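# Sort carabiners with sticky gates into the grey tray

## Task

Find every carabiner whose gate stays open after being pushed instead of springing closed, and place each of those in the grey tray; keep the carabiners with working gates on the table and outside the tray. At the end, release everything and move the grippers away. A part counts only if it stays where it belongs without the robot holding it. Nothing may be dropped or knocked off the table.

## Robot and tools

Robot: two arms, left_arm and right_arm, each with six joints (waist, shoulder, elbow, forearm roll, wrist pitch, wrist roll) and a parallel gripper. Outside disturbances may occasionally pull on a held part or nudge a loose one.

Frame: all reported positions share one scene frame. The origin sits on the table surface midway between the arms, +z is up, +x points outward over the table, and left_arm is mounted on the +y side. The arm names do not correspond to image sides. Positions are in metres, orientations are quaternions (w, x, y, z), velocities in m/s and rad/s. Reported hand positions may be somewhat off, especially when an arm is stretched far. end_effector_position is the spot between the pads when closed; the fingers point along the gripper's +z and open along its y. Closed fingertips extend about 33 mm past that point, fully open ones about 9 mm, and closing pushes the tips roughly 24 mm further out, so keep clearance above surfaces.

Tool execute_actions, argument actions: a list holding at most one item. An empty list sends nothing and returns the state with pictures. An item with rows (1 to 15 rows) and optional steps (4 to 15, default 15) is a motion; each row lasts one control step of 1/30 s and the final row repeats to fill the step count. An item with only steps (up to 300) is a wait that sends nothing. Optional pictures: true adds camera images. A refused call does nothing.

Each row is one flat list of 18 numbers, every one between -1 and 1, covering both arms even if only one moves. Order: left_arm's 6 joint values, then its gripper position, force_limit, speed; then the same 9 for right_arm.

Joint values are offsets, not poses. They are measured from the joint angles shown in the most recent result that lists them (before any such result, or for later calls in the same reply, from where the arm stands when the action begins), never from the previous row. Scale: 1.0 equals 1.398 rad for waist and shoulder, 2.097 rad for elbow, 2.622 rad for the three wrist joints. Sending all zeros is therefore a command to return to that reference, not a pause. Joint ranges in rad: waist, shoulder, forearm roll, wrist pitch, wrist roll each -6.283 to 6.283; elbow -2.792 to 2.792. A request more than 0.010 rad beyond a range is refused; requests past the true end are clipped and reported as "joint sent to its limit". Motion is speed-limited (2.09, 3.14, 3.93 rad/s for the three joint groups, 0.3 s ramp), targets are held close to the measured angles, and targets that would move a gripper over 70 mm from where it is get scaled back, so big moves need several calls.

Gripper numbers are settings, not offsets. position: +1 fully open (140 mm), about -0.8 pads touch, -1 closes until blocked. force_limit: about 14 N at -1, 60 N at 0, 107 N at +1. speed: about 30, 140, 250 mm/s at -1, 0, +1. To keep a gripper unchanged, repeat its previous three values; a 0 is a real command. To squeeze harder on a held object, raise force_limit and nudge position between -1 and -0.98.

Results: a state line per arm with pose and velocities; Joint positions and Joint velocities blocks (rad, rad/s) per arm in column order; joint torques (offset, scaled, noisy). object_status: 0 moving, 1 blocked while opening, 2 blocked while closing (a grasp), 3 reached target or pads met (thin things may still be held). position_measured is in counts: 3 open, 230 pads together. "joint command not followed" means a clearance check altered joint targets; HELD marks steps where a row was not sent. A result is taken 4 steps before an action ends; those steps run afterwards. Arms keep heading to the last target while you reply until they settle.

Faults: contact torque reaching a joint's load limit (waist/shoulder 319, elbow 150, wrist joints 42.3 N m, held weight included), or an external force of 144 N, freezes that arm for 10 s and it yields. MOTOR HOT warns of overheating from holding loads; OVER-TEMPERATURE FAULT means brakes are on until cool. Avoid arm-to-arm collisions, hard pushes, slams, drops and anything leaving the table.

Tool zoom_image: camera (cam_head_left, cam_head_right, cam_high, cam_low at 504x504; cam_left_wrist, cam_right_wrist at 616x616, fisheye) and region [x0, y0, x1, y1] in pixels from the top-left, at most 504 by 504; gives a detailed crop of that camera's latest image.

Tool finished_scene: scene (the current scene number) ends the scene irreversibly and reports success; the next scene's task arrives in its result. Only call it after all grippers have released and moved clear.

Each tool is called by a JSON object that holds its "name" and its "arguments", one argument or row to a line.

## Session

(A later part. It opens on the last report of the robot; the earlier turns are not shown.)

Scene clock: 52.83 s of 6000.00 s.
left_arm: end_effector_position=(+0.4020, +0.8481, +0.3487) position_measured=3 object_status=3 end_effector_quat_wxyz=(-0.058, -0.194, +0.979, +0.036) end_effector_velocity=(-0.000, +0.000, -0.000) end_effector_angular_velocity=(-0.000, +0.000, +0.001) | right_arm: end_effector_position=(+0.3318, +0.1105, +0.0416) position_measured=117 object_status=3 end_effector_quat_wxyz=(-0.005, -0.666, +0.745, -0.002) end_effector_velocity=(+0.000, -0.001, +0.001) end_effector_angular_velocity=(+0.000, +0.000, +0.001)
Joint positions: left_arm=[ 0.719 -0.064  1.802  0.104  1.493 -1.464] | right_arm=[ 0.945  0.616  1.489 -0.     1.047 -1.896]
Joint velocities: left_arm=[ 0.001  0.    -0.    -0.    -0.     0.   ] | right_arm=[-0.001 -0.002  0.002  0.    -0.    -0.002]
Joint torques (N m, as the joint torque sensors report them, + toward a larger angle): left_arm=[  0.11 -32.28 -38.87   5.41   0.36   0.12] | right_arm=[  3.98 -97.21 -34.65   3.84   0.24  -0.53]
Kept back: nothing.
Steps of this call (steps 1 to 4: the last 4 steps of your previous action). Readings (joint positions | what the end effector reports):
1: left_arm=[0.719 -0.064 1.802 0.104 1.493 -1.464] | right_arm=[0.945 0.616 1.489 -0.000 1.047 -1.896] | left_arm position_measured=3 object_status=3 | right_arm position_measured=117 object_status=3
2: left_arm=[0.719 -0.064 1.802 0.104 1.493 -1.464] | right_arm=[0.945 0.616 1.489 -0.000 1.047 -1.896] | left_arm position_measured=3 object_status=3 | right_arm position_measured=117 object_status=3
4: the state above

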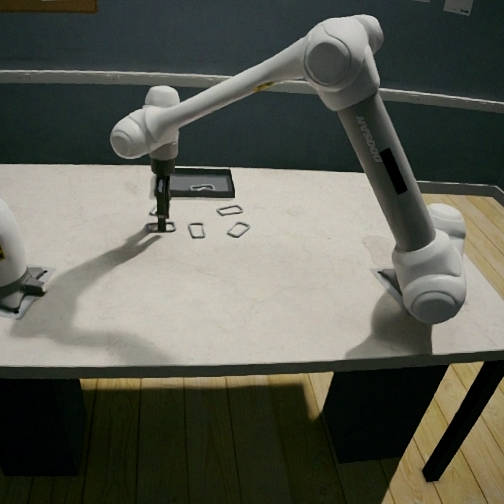

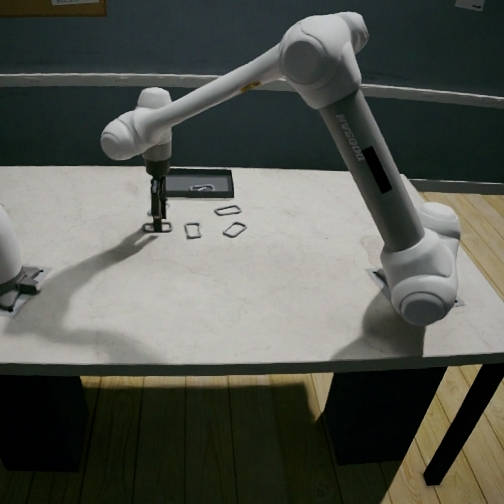

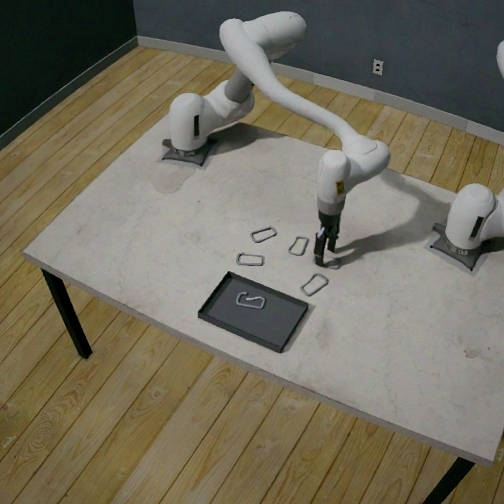

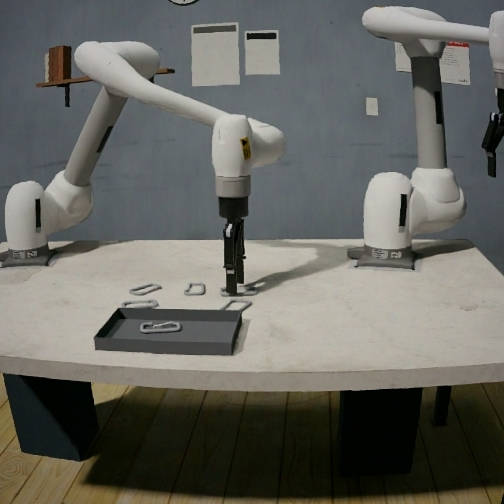

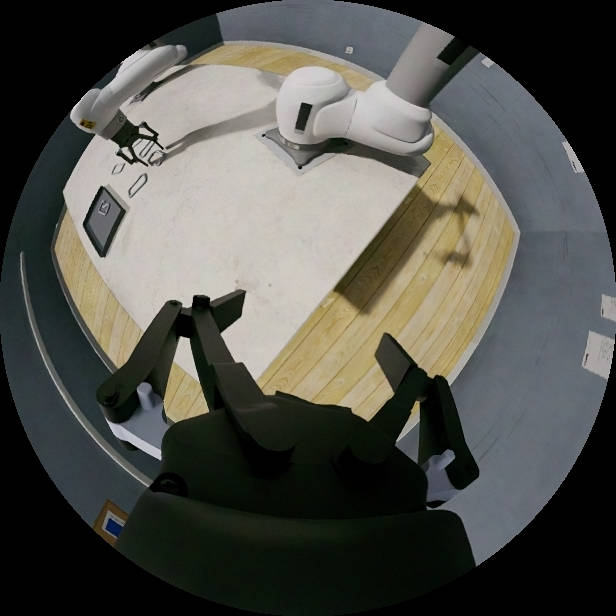

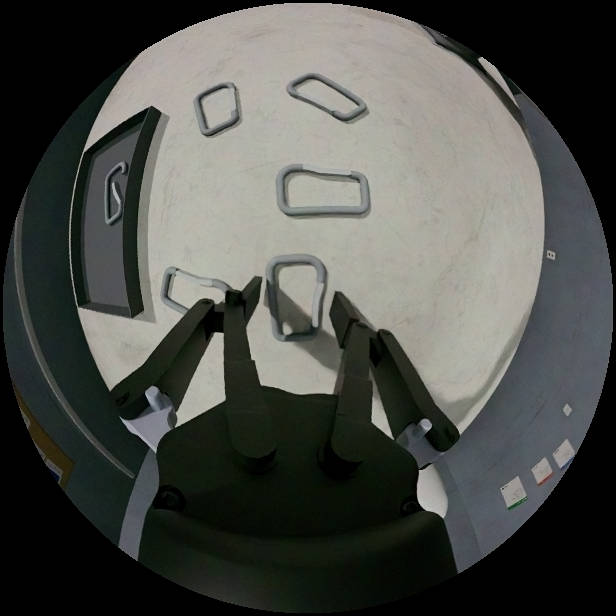

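{"name": "execute_actions", "arguments": {
  "actions": [
    {"rows":[[0,0,0,0,0,0,1,0,0,0,0.0032,0,0,-0.0017,0,0.1,-0.6,-0.3]],"steps":10}
  ],
  "pictures": true
}}

{"name": "zoom_image", "arguments": {
  "camera": "cam_right_wrist",
  "region": [200,180,420,400]
}}

Scene clock: 53.53 s of 6000.00 s.
left_arm: end_effector_position=(+0.4020, +0.8481, +0.3487) position_measured=3 object_status=3 end_effector_quat_wxyz=(-0.058, -0.194, +0.979, +0.036) end_effector_velocity=(-0.001, +0.001, +0.000) end_effector_angular_velocity=(+0.001, -0.000, +0.001) | right_arm: end_effector_position=(+0.3323, +0.1112, +0.0384) position_measured=117 object_status=3 end_effector_quat_wxyz=(-0.005, -0.666, +0.746, -0.002) end_effector_velocity=(+0.001, +0.001, -0.007) end_effector_angular_velocity=(-0.001, +0.001, +0.000)
Joint positions: left_arm=[ 0.719 -0.064  1.802  0.104  1.493 -1.464] | right_arm=[ 0.945  0.62   1.489 -0.     1.043 -1.896]
Joint velocities: left_arm=[ 0.002 -0.001  0.     0.    -0.     0.001] | right_arm=[-0.     0.008 -0.     0.    -0.007 -0.   ]
Joint torques (N m, as the joint torque sensors report them, + toward a larger angle): left_arm=[  0.52 -32.02 -38.99   5.47   0.44   0.01] | right_arm=[  2.99 -99.51 -34.24   4.11   0.25  -0.31]
Steps of this call (steps 1 to 15: the robot went on to your last target; steps 16 to 21: the first 6 steps of this action). Readings (joint positions | what the end effector reports):
16: left_arm=[0.719 -0.064 1.802 0.104 1.493 -1.464] | right_arm=[0.945 0.616 1.489 -0.000 1.047 -1.896] | left_arm position_measured=3 object_status=3 | right_arm position_measured=117 object_status=3
17: left_arm=[0.719 -0.064 1.802 0.104 1.493 -1.464] | right_arm=[0.945 0.616 1.489 -0.000 1.046 -1.896] | left_arm position_measured=3 object_status=3 | right_arm position_measured=117 object_status=3
19: left_arm=[0.719 -0.064 1.802 0.104 1.493 -1.464] | right_arm=[0.945 0.619 1.489 -0.000 1.044 -1.896] | left_arm position_measured=3 object_status=3 | right_arm position_measured=117 object_status=3
21: the state above

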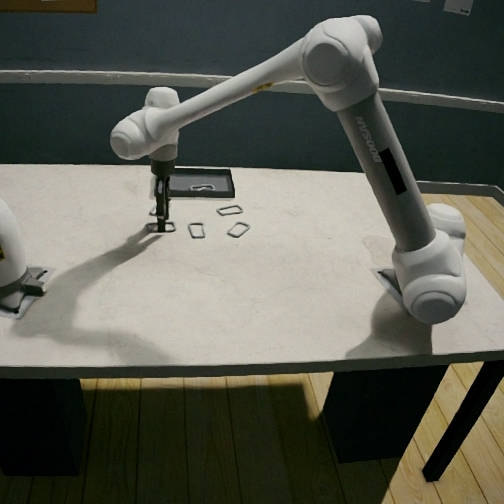

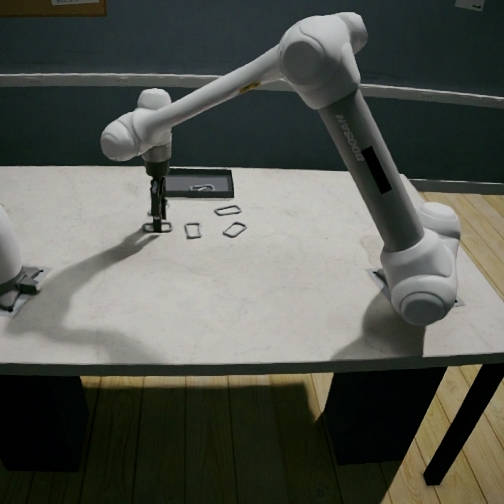

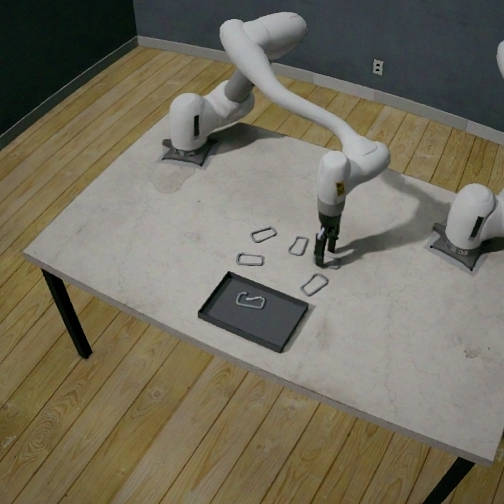

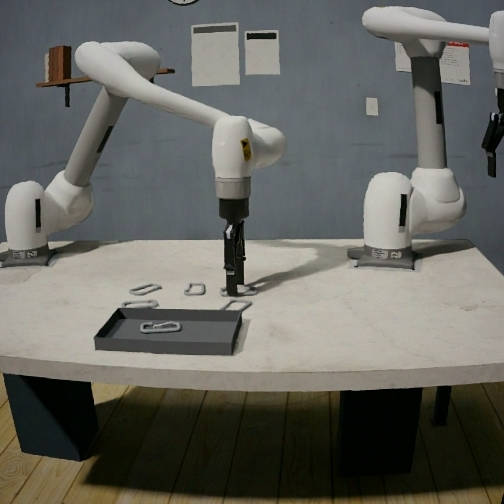

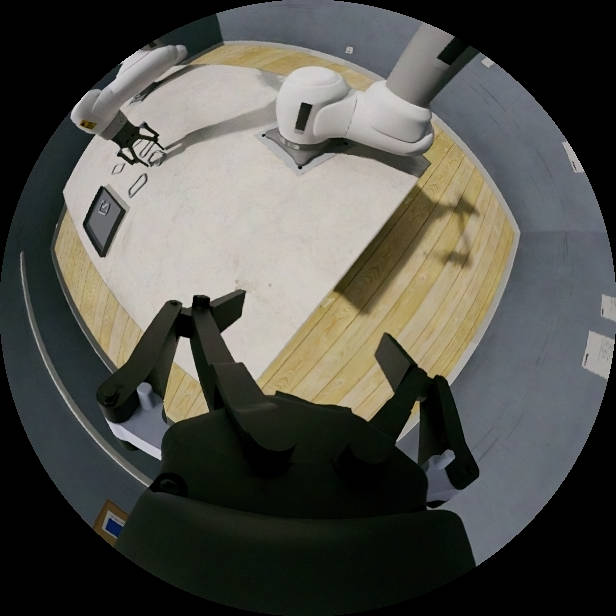

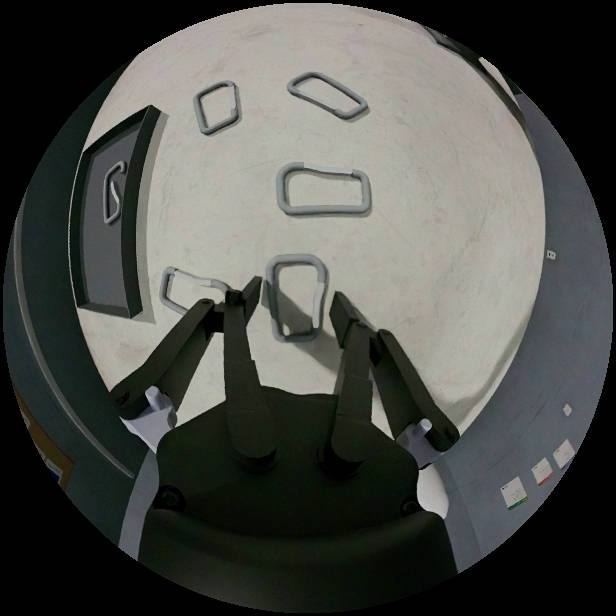

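Region (200, 180, 420, 400) of cam_right_wrist's 616x616 image, scaled by 2.291, with more detail than that image has.

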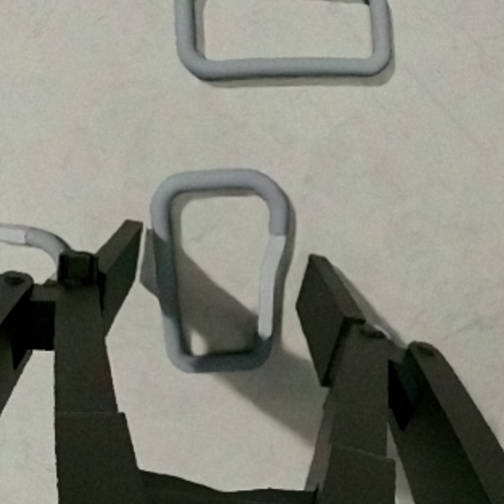

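{"name": "execute_actions", "arguments": {
  "actions": [
    {"rows":[[0,0,0,0,0,0,1,0,0,0,0.0006,0,0,-0.0003,0,-0.15,-0.6,-0.3]],"steps":15}
  ]
}}

{"name": "execute_actions", "arguments": {
  "actions": [
    {"rows":[[0,0,0,0,0,0,1,0,0,0,-0.0004,0,0,0.0002,0,-0.28,0,-0.8]],"steps":15}
  ]
}}

{"name": "execute_actions", "arguments": {
  "actions": [
    {"rows":[[0,0,0,0,0,0,1,0,0,0,-0.0009,0,0,0.00045,0,-0.4,0,-0.8]],"steps":15}
  ],
  "pictures": true
}}

{"name": "zoom_image", "arguments": {
  "camera": "cam_right_wrist",
  "region": [200,180,420,400]
}}

Scene clock: 54.13 s of 6000.00 s.
left_arm: end_effector_position=(+0.4020, +0.8481, +0.3487) position_measured=3 object_status=3 end_effector_quat_wxyz=(-0.058, -0.194, +0.979, +0.036) end_effector_velocity=(+0.000, +0.000, -0.000) end_effector_angular_velocity=(-0.000, +0.000, +0.001) | right_arm: end_effector_position=(+0.3324, +0.1115, +0.0379) position_measured=148 object_status=0 end_effector_quat_wxyz=(-0.005, -0.666, +0.746, -0.002) end_effector_velocity=(-0.000, -0.000, -0.001) end_effector_angular_velocity=(-0.001, +0.001, -0.000)
Joint positions: left_arm=[ 0.719 -0.064  1.802  0.104  1.493 -1.464] | right_arm=[ 0.945  0.62   1.489 -0.     1.043 -1.896]
Joint velocities: left_arm=[ 0.     0.001  0.    -0.    -0.    -0.001] | right_arm=[-0.  0.  0.  0.  0. -0.]
Joint torques (N m, as the joint torque sensors report them, + toward a larger angle): left_arm=[ -0.14 -32.05 -39.12   5.52   0.39   0.  ] | right_arm=[  6.96 -78.43 -23.06   5.58   0.02  -0.09]
Steps of this call (steps 1 to 4: the last 4 steps of your previous action; steps 5 to 7: the robot went on to your last target; steps 8 to 18: the first 11 steps of this action). Readings (joint positions | what the end effector reports):
8: left_arm=[0.719 -0.064 1.802 0.104 1.493 -1.464] | right_arm=[0.945 0.620 1.489 -0.000 1.043 -1.896] | left_arm position_measured=3 object_status=3 | right_arm position_measured=117 object_status=0
9: left_arm=[0.719 -0.064 1.802 0.104 1.493 -1.464] | right_arm=[0.945 0.620 1.489 -0.000 1.043 -1.896] | left_arm position_measured=3 object_status=3 | right_arm position_measured=119 object_status=0
11: left_arm=[0.719 -0.064 1.802 0.104 1.493 -1.464] | right_arm=[0.945 0.620 1.489 -0.000 1.043 -1.896] | left_arm position_measured=3 object_status=3 | right_arm position_measured=130 object_status=0
15: left_arm=[0.719 -0.064 1.802 0.104 1.493 -1.464] | right_arm=[0.945 0.620 1.489 -0.000 1.043 -1.896] | left_arm position_measured=3 object_status=3 | right_arm position_measured=148 object_status=0
18: the state above

Scene clock: 54.63 s of 6000.00 s.
left_arm: end_effector_position=(+0.4020, +0.8481, +0.3487) position_measured=3 object_status=3 end_effector_quat_wxyz=(-0.058, -0.194, +0.979, +0.036) end_effector_velocity=(+0.000, -0.000, -0.000) end_effector_angular_velocity=(+0.000, +0.001, -0.001) | right_arm: end_effector_position=(+0.3324, +0.1113, +0.0382) position_measured=164 object_status=0 end_effector_quat_wxyz=(-0.005, -0.666, +0.746, -0.002) end_effector_velocity=(-0.000, +0.000, +0.001) end_effector_angular_velocity=(+0.001, +0.000, -0.001)
Joint positions: left_arm=[ 0.719 -0.064  1.802  0.104  1.493 -1.464] | right_arm=[ 0.945  0.62   1.489 -0.     1.043 -1.896]
Joint velocities: left_arm=[-0.001  0.     0.     0.001  0.     0.   ] | right_arm=[-0.    -0.001 -0.     0.001  0.001  0.001]
Joint torques (N m, as the joint torque sensors report them, + toward a larger angle): left_arm=[ -0.47 -32.38 -39.29   5.4    0.34   0.04] | right_arm=[  8.86 -69.51 -15.11   6.57   1.26  -0.38]
Steps of this call (steps 1 to 4: the last 4 steps of your previous action; steps 5 to 15: the first 11 steps of this action, its rows measured from where the robot was after step 4). Readings (joint positions | what the end effector reports):
4: left_arm=[0.719 -0.064 1.802 0.104 1.493 -1.464] | right_arm=[0.945 0.620 1.489 -0.000 1.043 -1.896] | left_arm position_measured=3 object_status=3 | right_arm position_measured=148 object_status=3
5: left_arm=[0.719 -0.064 1.802 0.104 1.493 -1.464] | right_arm=[0.945 0.620 1.489 -0.000 1.043 -1.896] | left_arm position_measured=3 object_status=3 | right_arm position_measured=148 object_status=0
6: left_arm=[0.719 -0.064 1.802 0.104 1.493 -1.464] | right_arm=[0.945 0.620 1.489 -0.000 1.043 -1.896] | left_arm position_measured=3 object_status=3 | right_arm position_measured=149 object_status=0
8: left_arm=[0.719 -0.064 1.802 0.104 1.493 -1.464] | right_arm=[0.945 0.620 1.489 -0.000 1.043 -1.896] | left_arm position_measured=3 object_status=3 | right_arm position_measured=155 object_status=0
12: left_arm=[0.719 -0.064 1.802 0.104 1.493 -1.464] | right_arm=[0.945 0.620 1.489 -0.000 1.043 -1.896] | left_arm position_measured=3 object_status=3 | right_arm position_measured=164 object_status=0
15: the state above

Scene clock: 55.13 s of 6000.00 s.
left_arm: end_effector_position=(+0.4020, +0.8481, +0.3487) position_measured=3 object_status=3 end_effector_quat_wxyz=(-0.058, -0.194, +0.979, +0.036) end_effector_velocity=(-0.001, +0.001, +0.000) end_effector_angular_velocity=(+0.001, -0.001, +0.005) | right_arm: end_effector_position=(+0.3323, +0.1111, +0.0393) position_measured=179 object_status=0 end_effector_quat_wxyz=(-0.005, -0.666, +0.746, -0.002) end_effector_velocity=(-0.000, -0.000, -0.001) end_effector_angular_velocity=(-0.002, +0.001, +0.001)
Joint positions: left_arm=[ 0.719 -0.064  1.802  0.104  1.493 -1.464] | right_arm=[ 0.945  0.619  1.489 -0.     1.044 -1.896]
Joint velocities: left_arm=[ 0.003 -0.001 -0.    -0.    -0.    -0.002] | right_arm=[-0.     0.002 -0.001 -0.     0.001 -0.001]
Joint torques (N m, as the joint torque sensors report them, + toward a larger angle): left_arm=[ -0.04 -32.1  -38.96   5.5    0.38   0.  ] | right_arm=[  3.9  -84.36 -26.21   4.79   0.65  -0.1 ]
Steps of this call (steps 1 to 4: the last 4 steps of your previous action; steps 5 to 15: the first 11 steps of this action, its rows measured from where the robot was after step 4). Readings (joint positions | what the end effector reports):
4: left_arm=[0.719 -0.064 1.802 0.104 1.493 -1.464] | right_arm=[0.945 0.620 1.489 -0.000 1.043 -1.896] | left_arm position_measured=3 object_status=3 | right_arm position_measured=164 object_status=3
5: left_arm=[0.719 -0.064 1.802 0.104 1.493 -1.464] | right_arm=[0.945 0.620 1.489 -0.000 1.043 -1.896] | left_arm position_measured=3 object_status=3 | right_arm position_measured=164 object_status=0
6: left_arm=[0.719 -0.064 1.802 0.104 1.493 -1.464] | right_arm=[0.945 0.619 1.489 -0.000 1.044 -1.896] | left_arm position_measured=3 object_status=3 | right_arm position_measured=165 object_status=0
8: left_arm=[0.719 -0.064 1.802 0.104 1.493 -1.464] | right_arm=[0.945 0.619 1.489 -0.000 1.044 -1.896] | left_arm position_measured=3 object_status=3 | right_arm position_measured=171 object_status=0
12: left_arm=[0.719 -0.064 1.802 0.104 1.493 -1.464] | right_arm=[0.945 0.619 1.489 -0.000 1.044 -1.896] | left_arm position_measured=3 object_status=3 | right_arm position_measured=179 object_status=0
15: the state above

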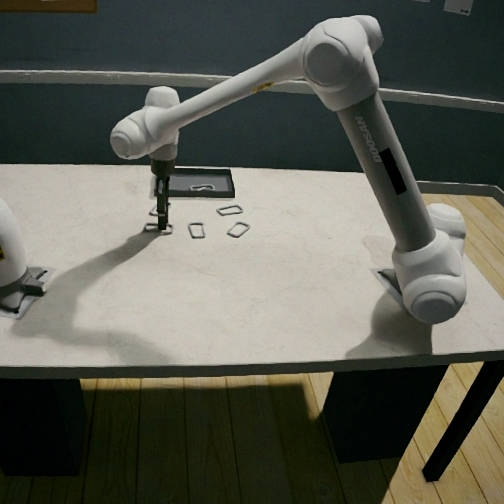

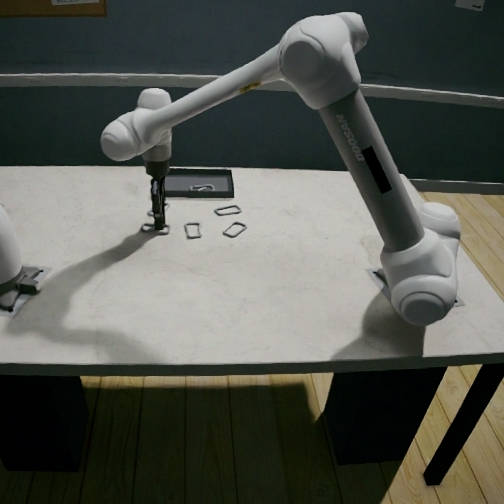

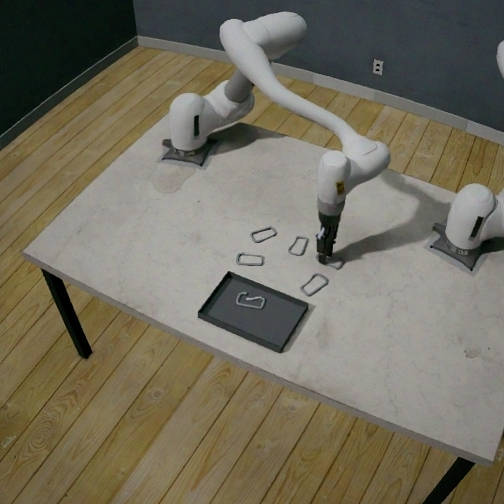

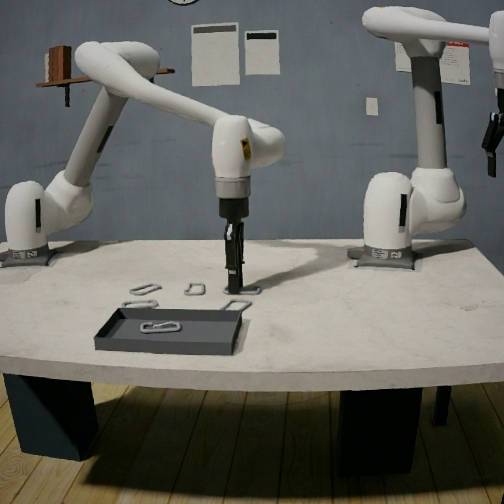

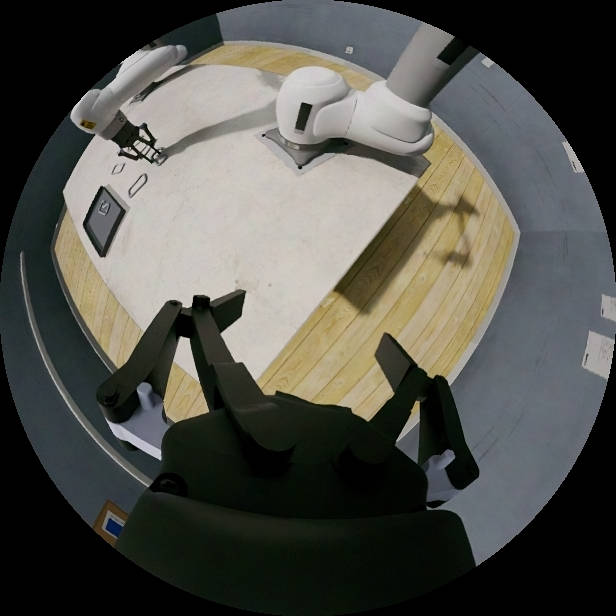

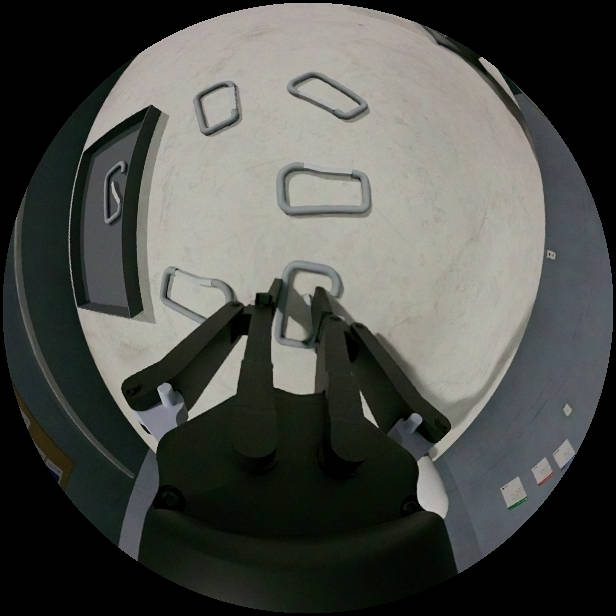

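Region (200, 180, 420, 400) of cam_right_wrist's 616x616 image, scaled by 2.291, with more detail than that image has.

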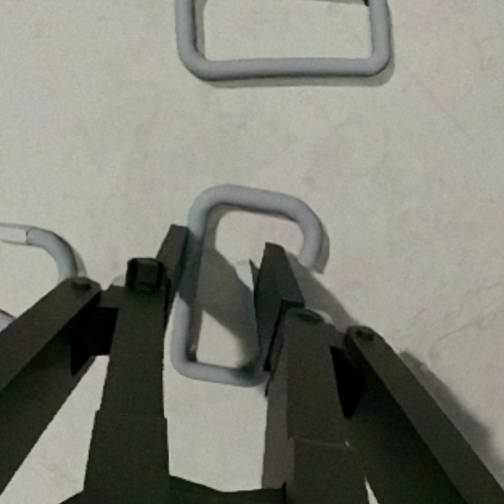

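{"name": "execute_actions", "arguments": {
  "actions": [
    {"rows":[[0,0,0,0,0,0,1,0,0,0,0,0,0,0,0,0.15,0,0],[0,0,0,0,0,0,1,0,0,0,0,0,0,0,0,0.15,0,0],[0,0,0,0,0,0,1,0,0,0,0,0,0,0,0,0.15,0,0],[0,0,0,0,0,0,1,0,0,0,0,0,0,0,0,0.15,0,0],[0,0,0,0,0,0,1,0,0,0,0,0,0,0,0,0.15,0,0],[0,0,0,0,0,0,1,0,0,0,0,0,0,0,0,0.15,0,0],[0,0,0,0,0,0,1,0,0,0,-0.0208,-0.0106,0,0.0196,0,0.15,0,0]],"steps":15}
  ]
}}

{"name": "execute_actions", "arguments": {
  "actions": [
    {"steps":6}
  ],
  "pictures": true
}}

{"name": "zoom_image", "arguments": {
  "camera": "cam_right_wrist",
  "region": [140,180,420,400]
}}

Scene clock: 55.77 s of 6000.00 s.
left_arm: end_effector_position=(+0.4020, +0.8481, +0.3487) position_measured=3 object_status=3 end_effector_quat_wxyz=(-0.058, -0.194, +0.979, +0.036) end_effector_velocity=(+0.000, -0.001, +0.000) end_effector_angular_velocity=(-0.001, -0.001, -0.001) | right_arm: end_effector_position=(+0.3321, +0.1109, +0.0677) position_measured=110 object_status=0 end_effector_quat_wxyz=(-0.004, -0.666, +0.746, -0.002) end_effector_velocity=(-0.005, -0.011, +0.119) end_effector_angular_velocity=(-0.012, +0.005, +0.000)
Joint positions: left_arm=[ 0.719 -0.064  1.802  0.104  1.493 -1.464] | right_arm=[ 0.945  0.595  1.471 -0.     1.085 -1.896]
Joint velocities: left_arm=[-0.    -0.001  0.    -0.001  0.     0.001] | right_arm=[ 0.    -0.103 -0.067 -0.     0.182  0.   ]
Joint torques (N m, as the joint torque sensors report them, + toward a larger angle): left_arm=[ -0.06 -32.79 -39.02   5.36   0.41   0.  ] | right_arm=[  1.77 -61.44 -20.12   2.71  -0.12  -0.37]
Steps of this call (steps 1 to 4: the last 4 steps of your previous action; steps 5 to 8: the robot went on to your last target; steps 9 to 19: the first 11 steps of this action). Readings (joint positions | what the end effector reports):
9: left_arm=[0.719 -0.064 1.802 0.104 1.493 -1.464] | right_arm=[0.945 0.619 1.489 -0.000 1.044 -1.896] | left_arm position_measured=3 object_status=3 | right_arm position_measured=179 object_status=0
10: left_arm=[0.719 -0.064 1.802 0.104 1.493 -1.464] | right_arm=[0.945 0.619 1.489 -0.000 1.044 -1.896] | left_arm position_measured=3 object_status=3 | right_arm position_measured=176 object_status=0
12: left_arm=[0.719 -0.064 1.802 0.104 1.493 -1.464] | right_arm=[0.945 0.619 1.489 -0.000 1.044 -1.896] | left_arm position_measured=3 object_status=3 | right_arm position_measured=161 object_status=0
16: left_arm=[0.719 -0.064 1.802 0.104 1.493 -1.464] | right_arm=[0.945 0.616 1.487 -0.000 1.050 -1.896] | left_arm position_measured=3 object_status=3 | right_arm position_measured=131 object_status=0
19: the state above

Scene clock: 55.97 s of 6000.00 s.
left_arm: end_effector_position=(+0.4020, +0.8481, +0.3487) position_measured=3 object_status=3 end_effector_quat_wxyz=(-0.058, -0.194, +0.979, +0.036) end_effector_velocity=(+0.000, -0.000, +0.000) end_effector_angular_velocity=(+0.000, -0.000, -0.001) | right_arm: end_effector_position=(+0.3319, +0.1103, +0.0740) position_measured=110 object_status=3 end_effector_quat_wxyz=(-0.005, -0.666, +0.746, -0.002) end_effector_velocity=(+0.000, +0.000, +0.006) end_effector_angular_velocity=(+0.001, -0.000, -0.001)
Joint positions: left_arm=[ 0.719 -0.064  1.802  0.104  1.493 -1.464] | right_arm=[ 0.945  0.59   1.467 -0.     1.095 -1.896]
Joint velocities: left_arm=[-0.001 -0.     0.     0.    -0.    -0.   ] | right_arm=[-0.    -0.005 -0.004  0.     0.008  0.001]
Joint torques (N m, as the joint torque sensors report them, + toward a larger angle): left_arm=[ -0.19 -31.98 -38.81   5.38   0.28   0.05] | right_arm=[  2.9  -96.54 -35.6    4.    -0.26  -0.45]
Kept back: nothing.
Steps of this call (steps 1 to 4: the last 4 steps of your previous action; steps 5 to 6: the robot went on to your last target). Readings (joint positions | what the end effector reports):
1: left_arm=[0.719 -0.064 1.802 0.104 1.493 -1.464] | right_arm=[0.945 0.593 1.469 -0.000 1.089 -1.896] | left_arm position_measured=3 object_status=3 | right_arm position_measured=110 object_status=0
2: left_arm=[0.719 -0.064 1.802 0.104 1.493 -1.464] | right_arm=[0.945 0.592 1.468 -0.000 1.092 -1.896] | left_arm position_measured=3 object_status=3 | right_arm position_measured=110 object_status=0
4: left_arm=[0.719 -0.064 1.802 0.104 1.493 -1.464] | right_arm=[0.945 0.590 1.467 -0.000 1.094 -1.896] | left_arm position_measured=3 object_status=3 | right_arm position_measured=110 object_status=0
6: the state above

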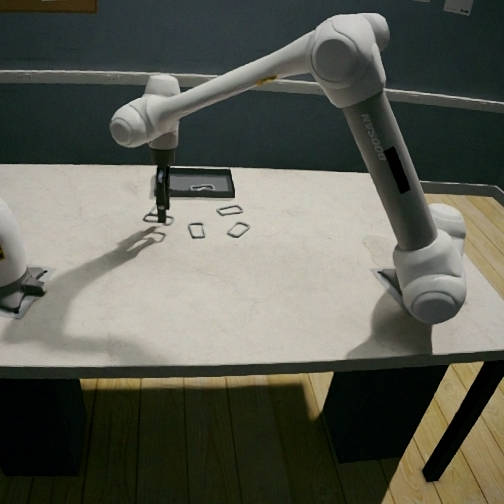

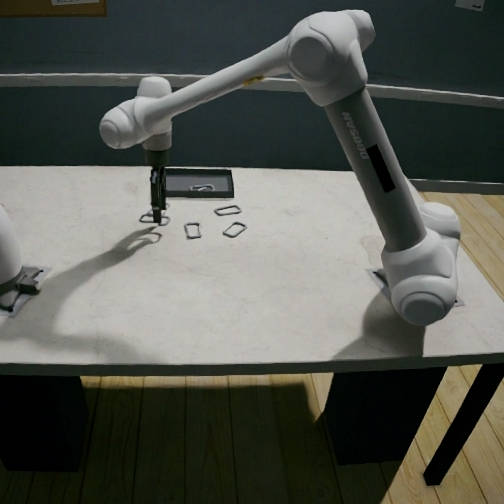

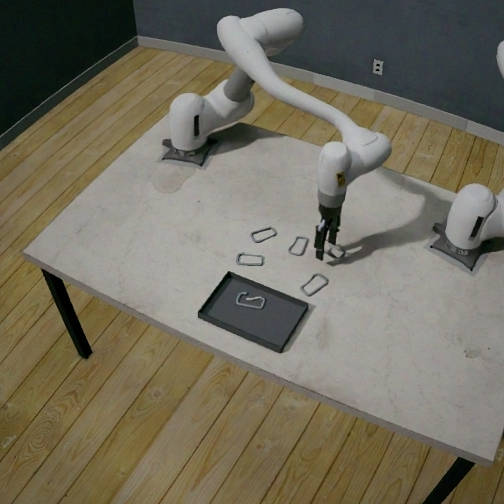

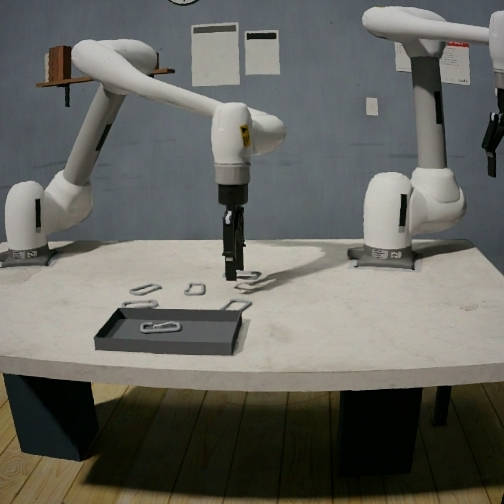

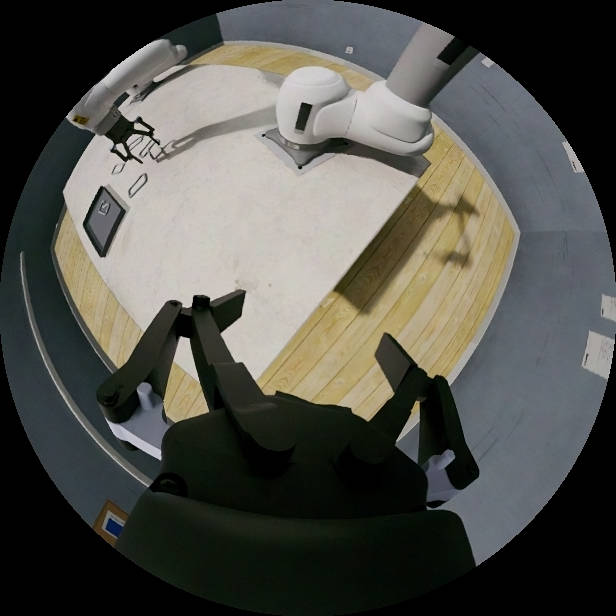

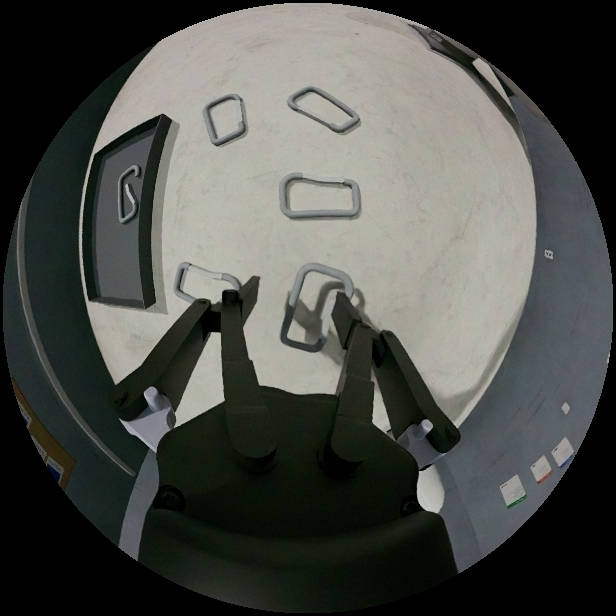

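Region (140, 180, 420, 400) of cam_right_wrist's 616x616 image, scaled by 1.800, with more detail than that image has; it fills the top 396 rows of this view, and the rest is white.

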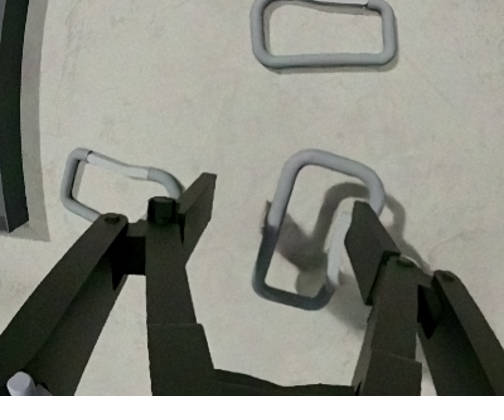

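{"name": "zoom_image", "arguments": {
  "camera": "cam_low",
  "region": [190,220,310,320]
}}

{"name": "zoom_image", "arguments": {
  "camera": "cam_right_wrist",
  "region": [260,240,400,380]
}}

Region (190, 220, 310, 320) of cam_low's 504x504 image, scaled by 4.200, with more detail than that image has.

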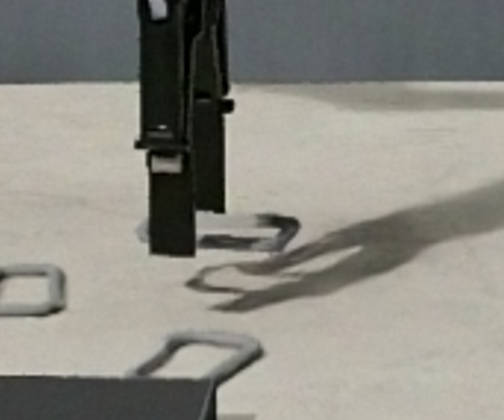

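Region (260, 240, 400, 380) of cam_right_wrist's 616x616 image, scaled by 3.600, with more detail than that image has.

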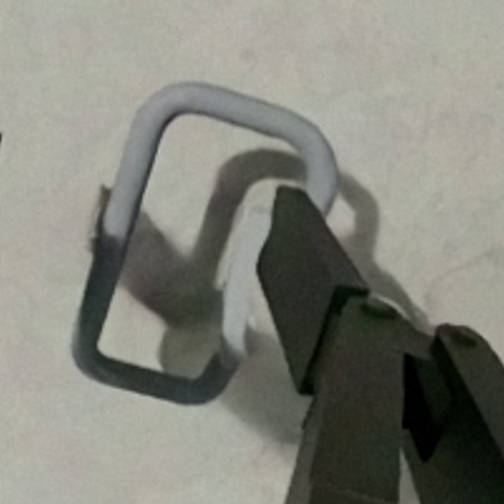

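{"name": "execute_actions", "arguments": {
  "actions": [
    {"rows":[[0,0,0,0,0,0,1,0,0,0,0.015,0.0076,0,-0.014,0,0.15,0,0]],"steps":15}
  ],
  "pictures": true
}}

{"name": "zoom_image", "arguments": {
  "camera": "cam_low",
  "region": [190,220,310,320]
}}

{"name": "zoom_image", "arguments": {
  "camera": "cam_right_wrist",
  "region": [200,180,420,400]
}}

Scene clock: 57.77 s of 6000.00 s.
left_arm: end_effector_position=(+0.4020, +0.8481, +0.3487) position_measured=3 object_status=3 end_effector_quat_wxyz=(-0.058, -0.194, +0.979, +0.036) end_effector_velocity=(+0.000, -0.001, +0.001) end_effector_angular_velocity=(-0.000, -0.001, -0.002) | right_arm: end_effector_position=(+0.3322, +0.1110, +0.0490) position_measured=110 object_status=3 end_effector_quat_wxyz=(-0.005, -0.666, +0.746, -0.002) end_effector_velocity=(-0.000, +0.000, -0.005) end_effector_angular_velocity=(-0.000, +0.001, -0.001)
Joint positions: left_arm=[ 0.719 -0.064  1.802  0.104  1.493 -1.464] | right_arm=[ 0.945  0.611  1.483 -0.     1.059 -1.896]
Joint velocities: left_arm=[-0.001 -0.001 -0.    -0.001  0.     0.002] | right_arm=[-0.     0.005  0.002  0.001 -0.006  0.   ]
Joint torques (N m, as the joint torque sensors report them, + toward a larger angle): left_arm=[  0.43 -31.95 -39.01   5.43   0.39   0.11] | right_arm=[  5.33 -97.91 -35.1    3.91  -0.27  -0.29]
Steps of this call (steps 1 to 30: the robot went on to your last target; steps 31 to 43: nothing new was sent; steps 44 to 54: the first 11 steps of this action). Readings (joint positions | what the end effector reports):
44: left_arm=[0.719 -0.064 1.802 0.104 1.493 -1.464] | right_arm=[0.945 0.590 1.467 -0.000 1.096 -1.896] | left_arm position_measured=3 object_status=3 | right_arm position_measured=110 object_status=3
45: left_arm=[0.719 -0.064 1.802 0.104 1.493 -1.464] | right_arm=[0.945 0.592 1.468 -0.000 1.090 -1.896] | left_arm position_measured=3 object_status=3 | right_arm position_measured=110 object_status=3
47: left_arm=[0.719 -0.064 1.802 0.104 1.493 -1.464] | right_arm=[0.945 0.604 1.478 -0.000 1.071 -1.896] | left_arm position_measured=3 object_status=3 | right_arm position_measured=110 object_status=3
51: left_arm=[0.719 -0.064 1.802 0.104 1.493 -1.464] | right_arm=[0.945 0.610 1.482 -0.000 1.060 -1.896] | left_arm position_measured=3 object_status=3 | right_arm position_measured=110 object_status=3
54: the state above

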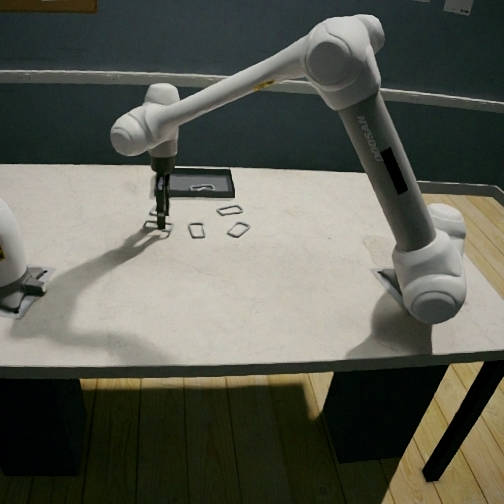

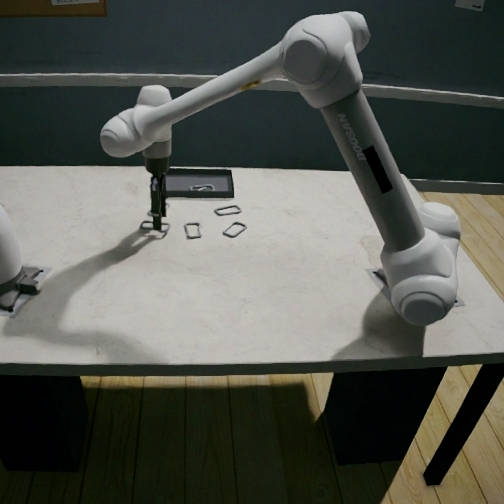

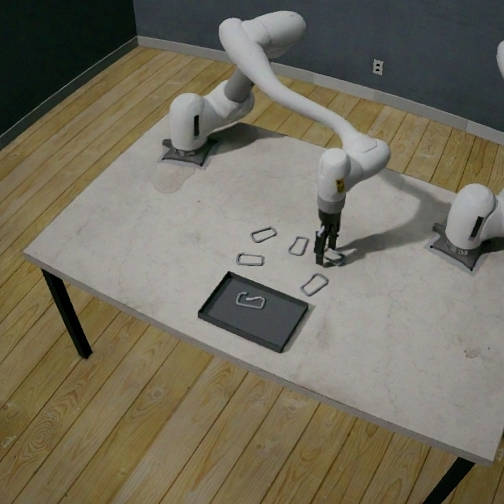

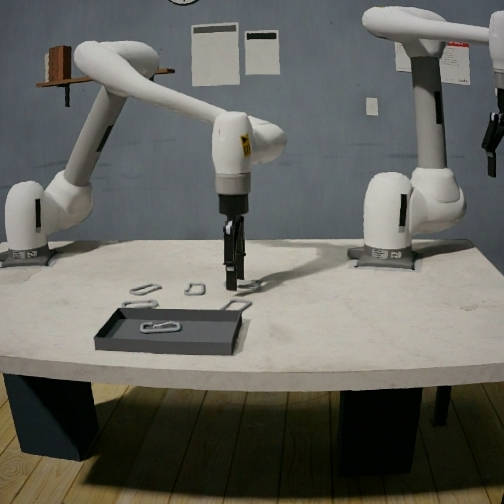

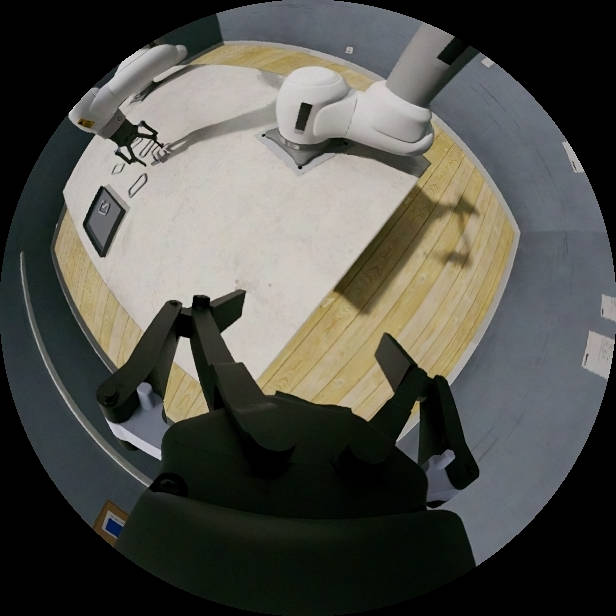

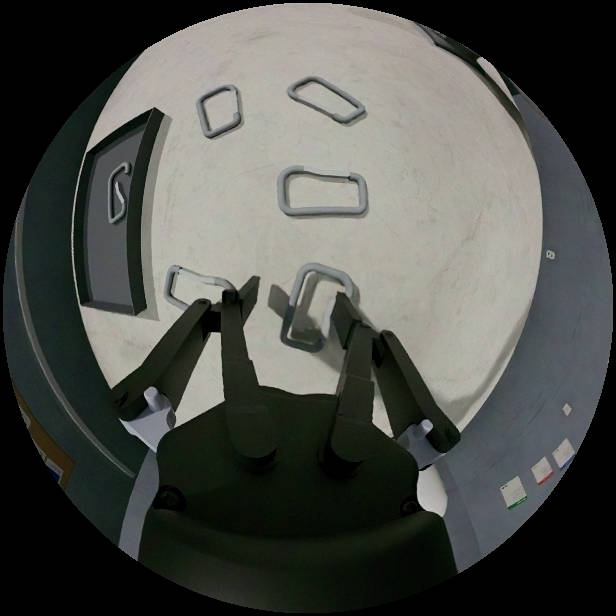

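Region (190, 220, 310, 320) of cam_low's 504x504 image, scaled by 4.200, with more detail than that image has.

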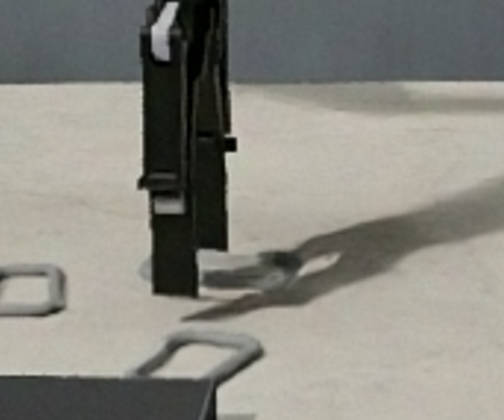

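Region (200, 180, 420, 400) of cam_right_wrist's 616x616 image, scaled by 2.291, with more detail than that image has.

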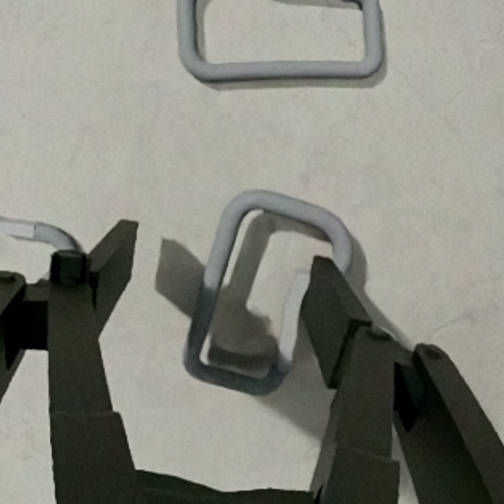

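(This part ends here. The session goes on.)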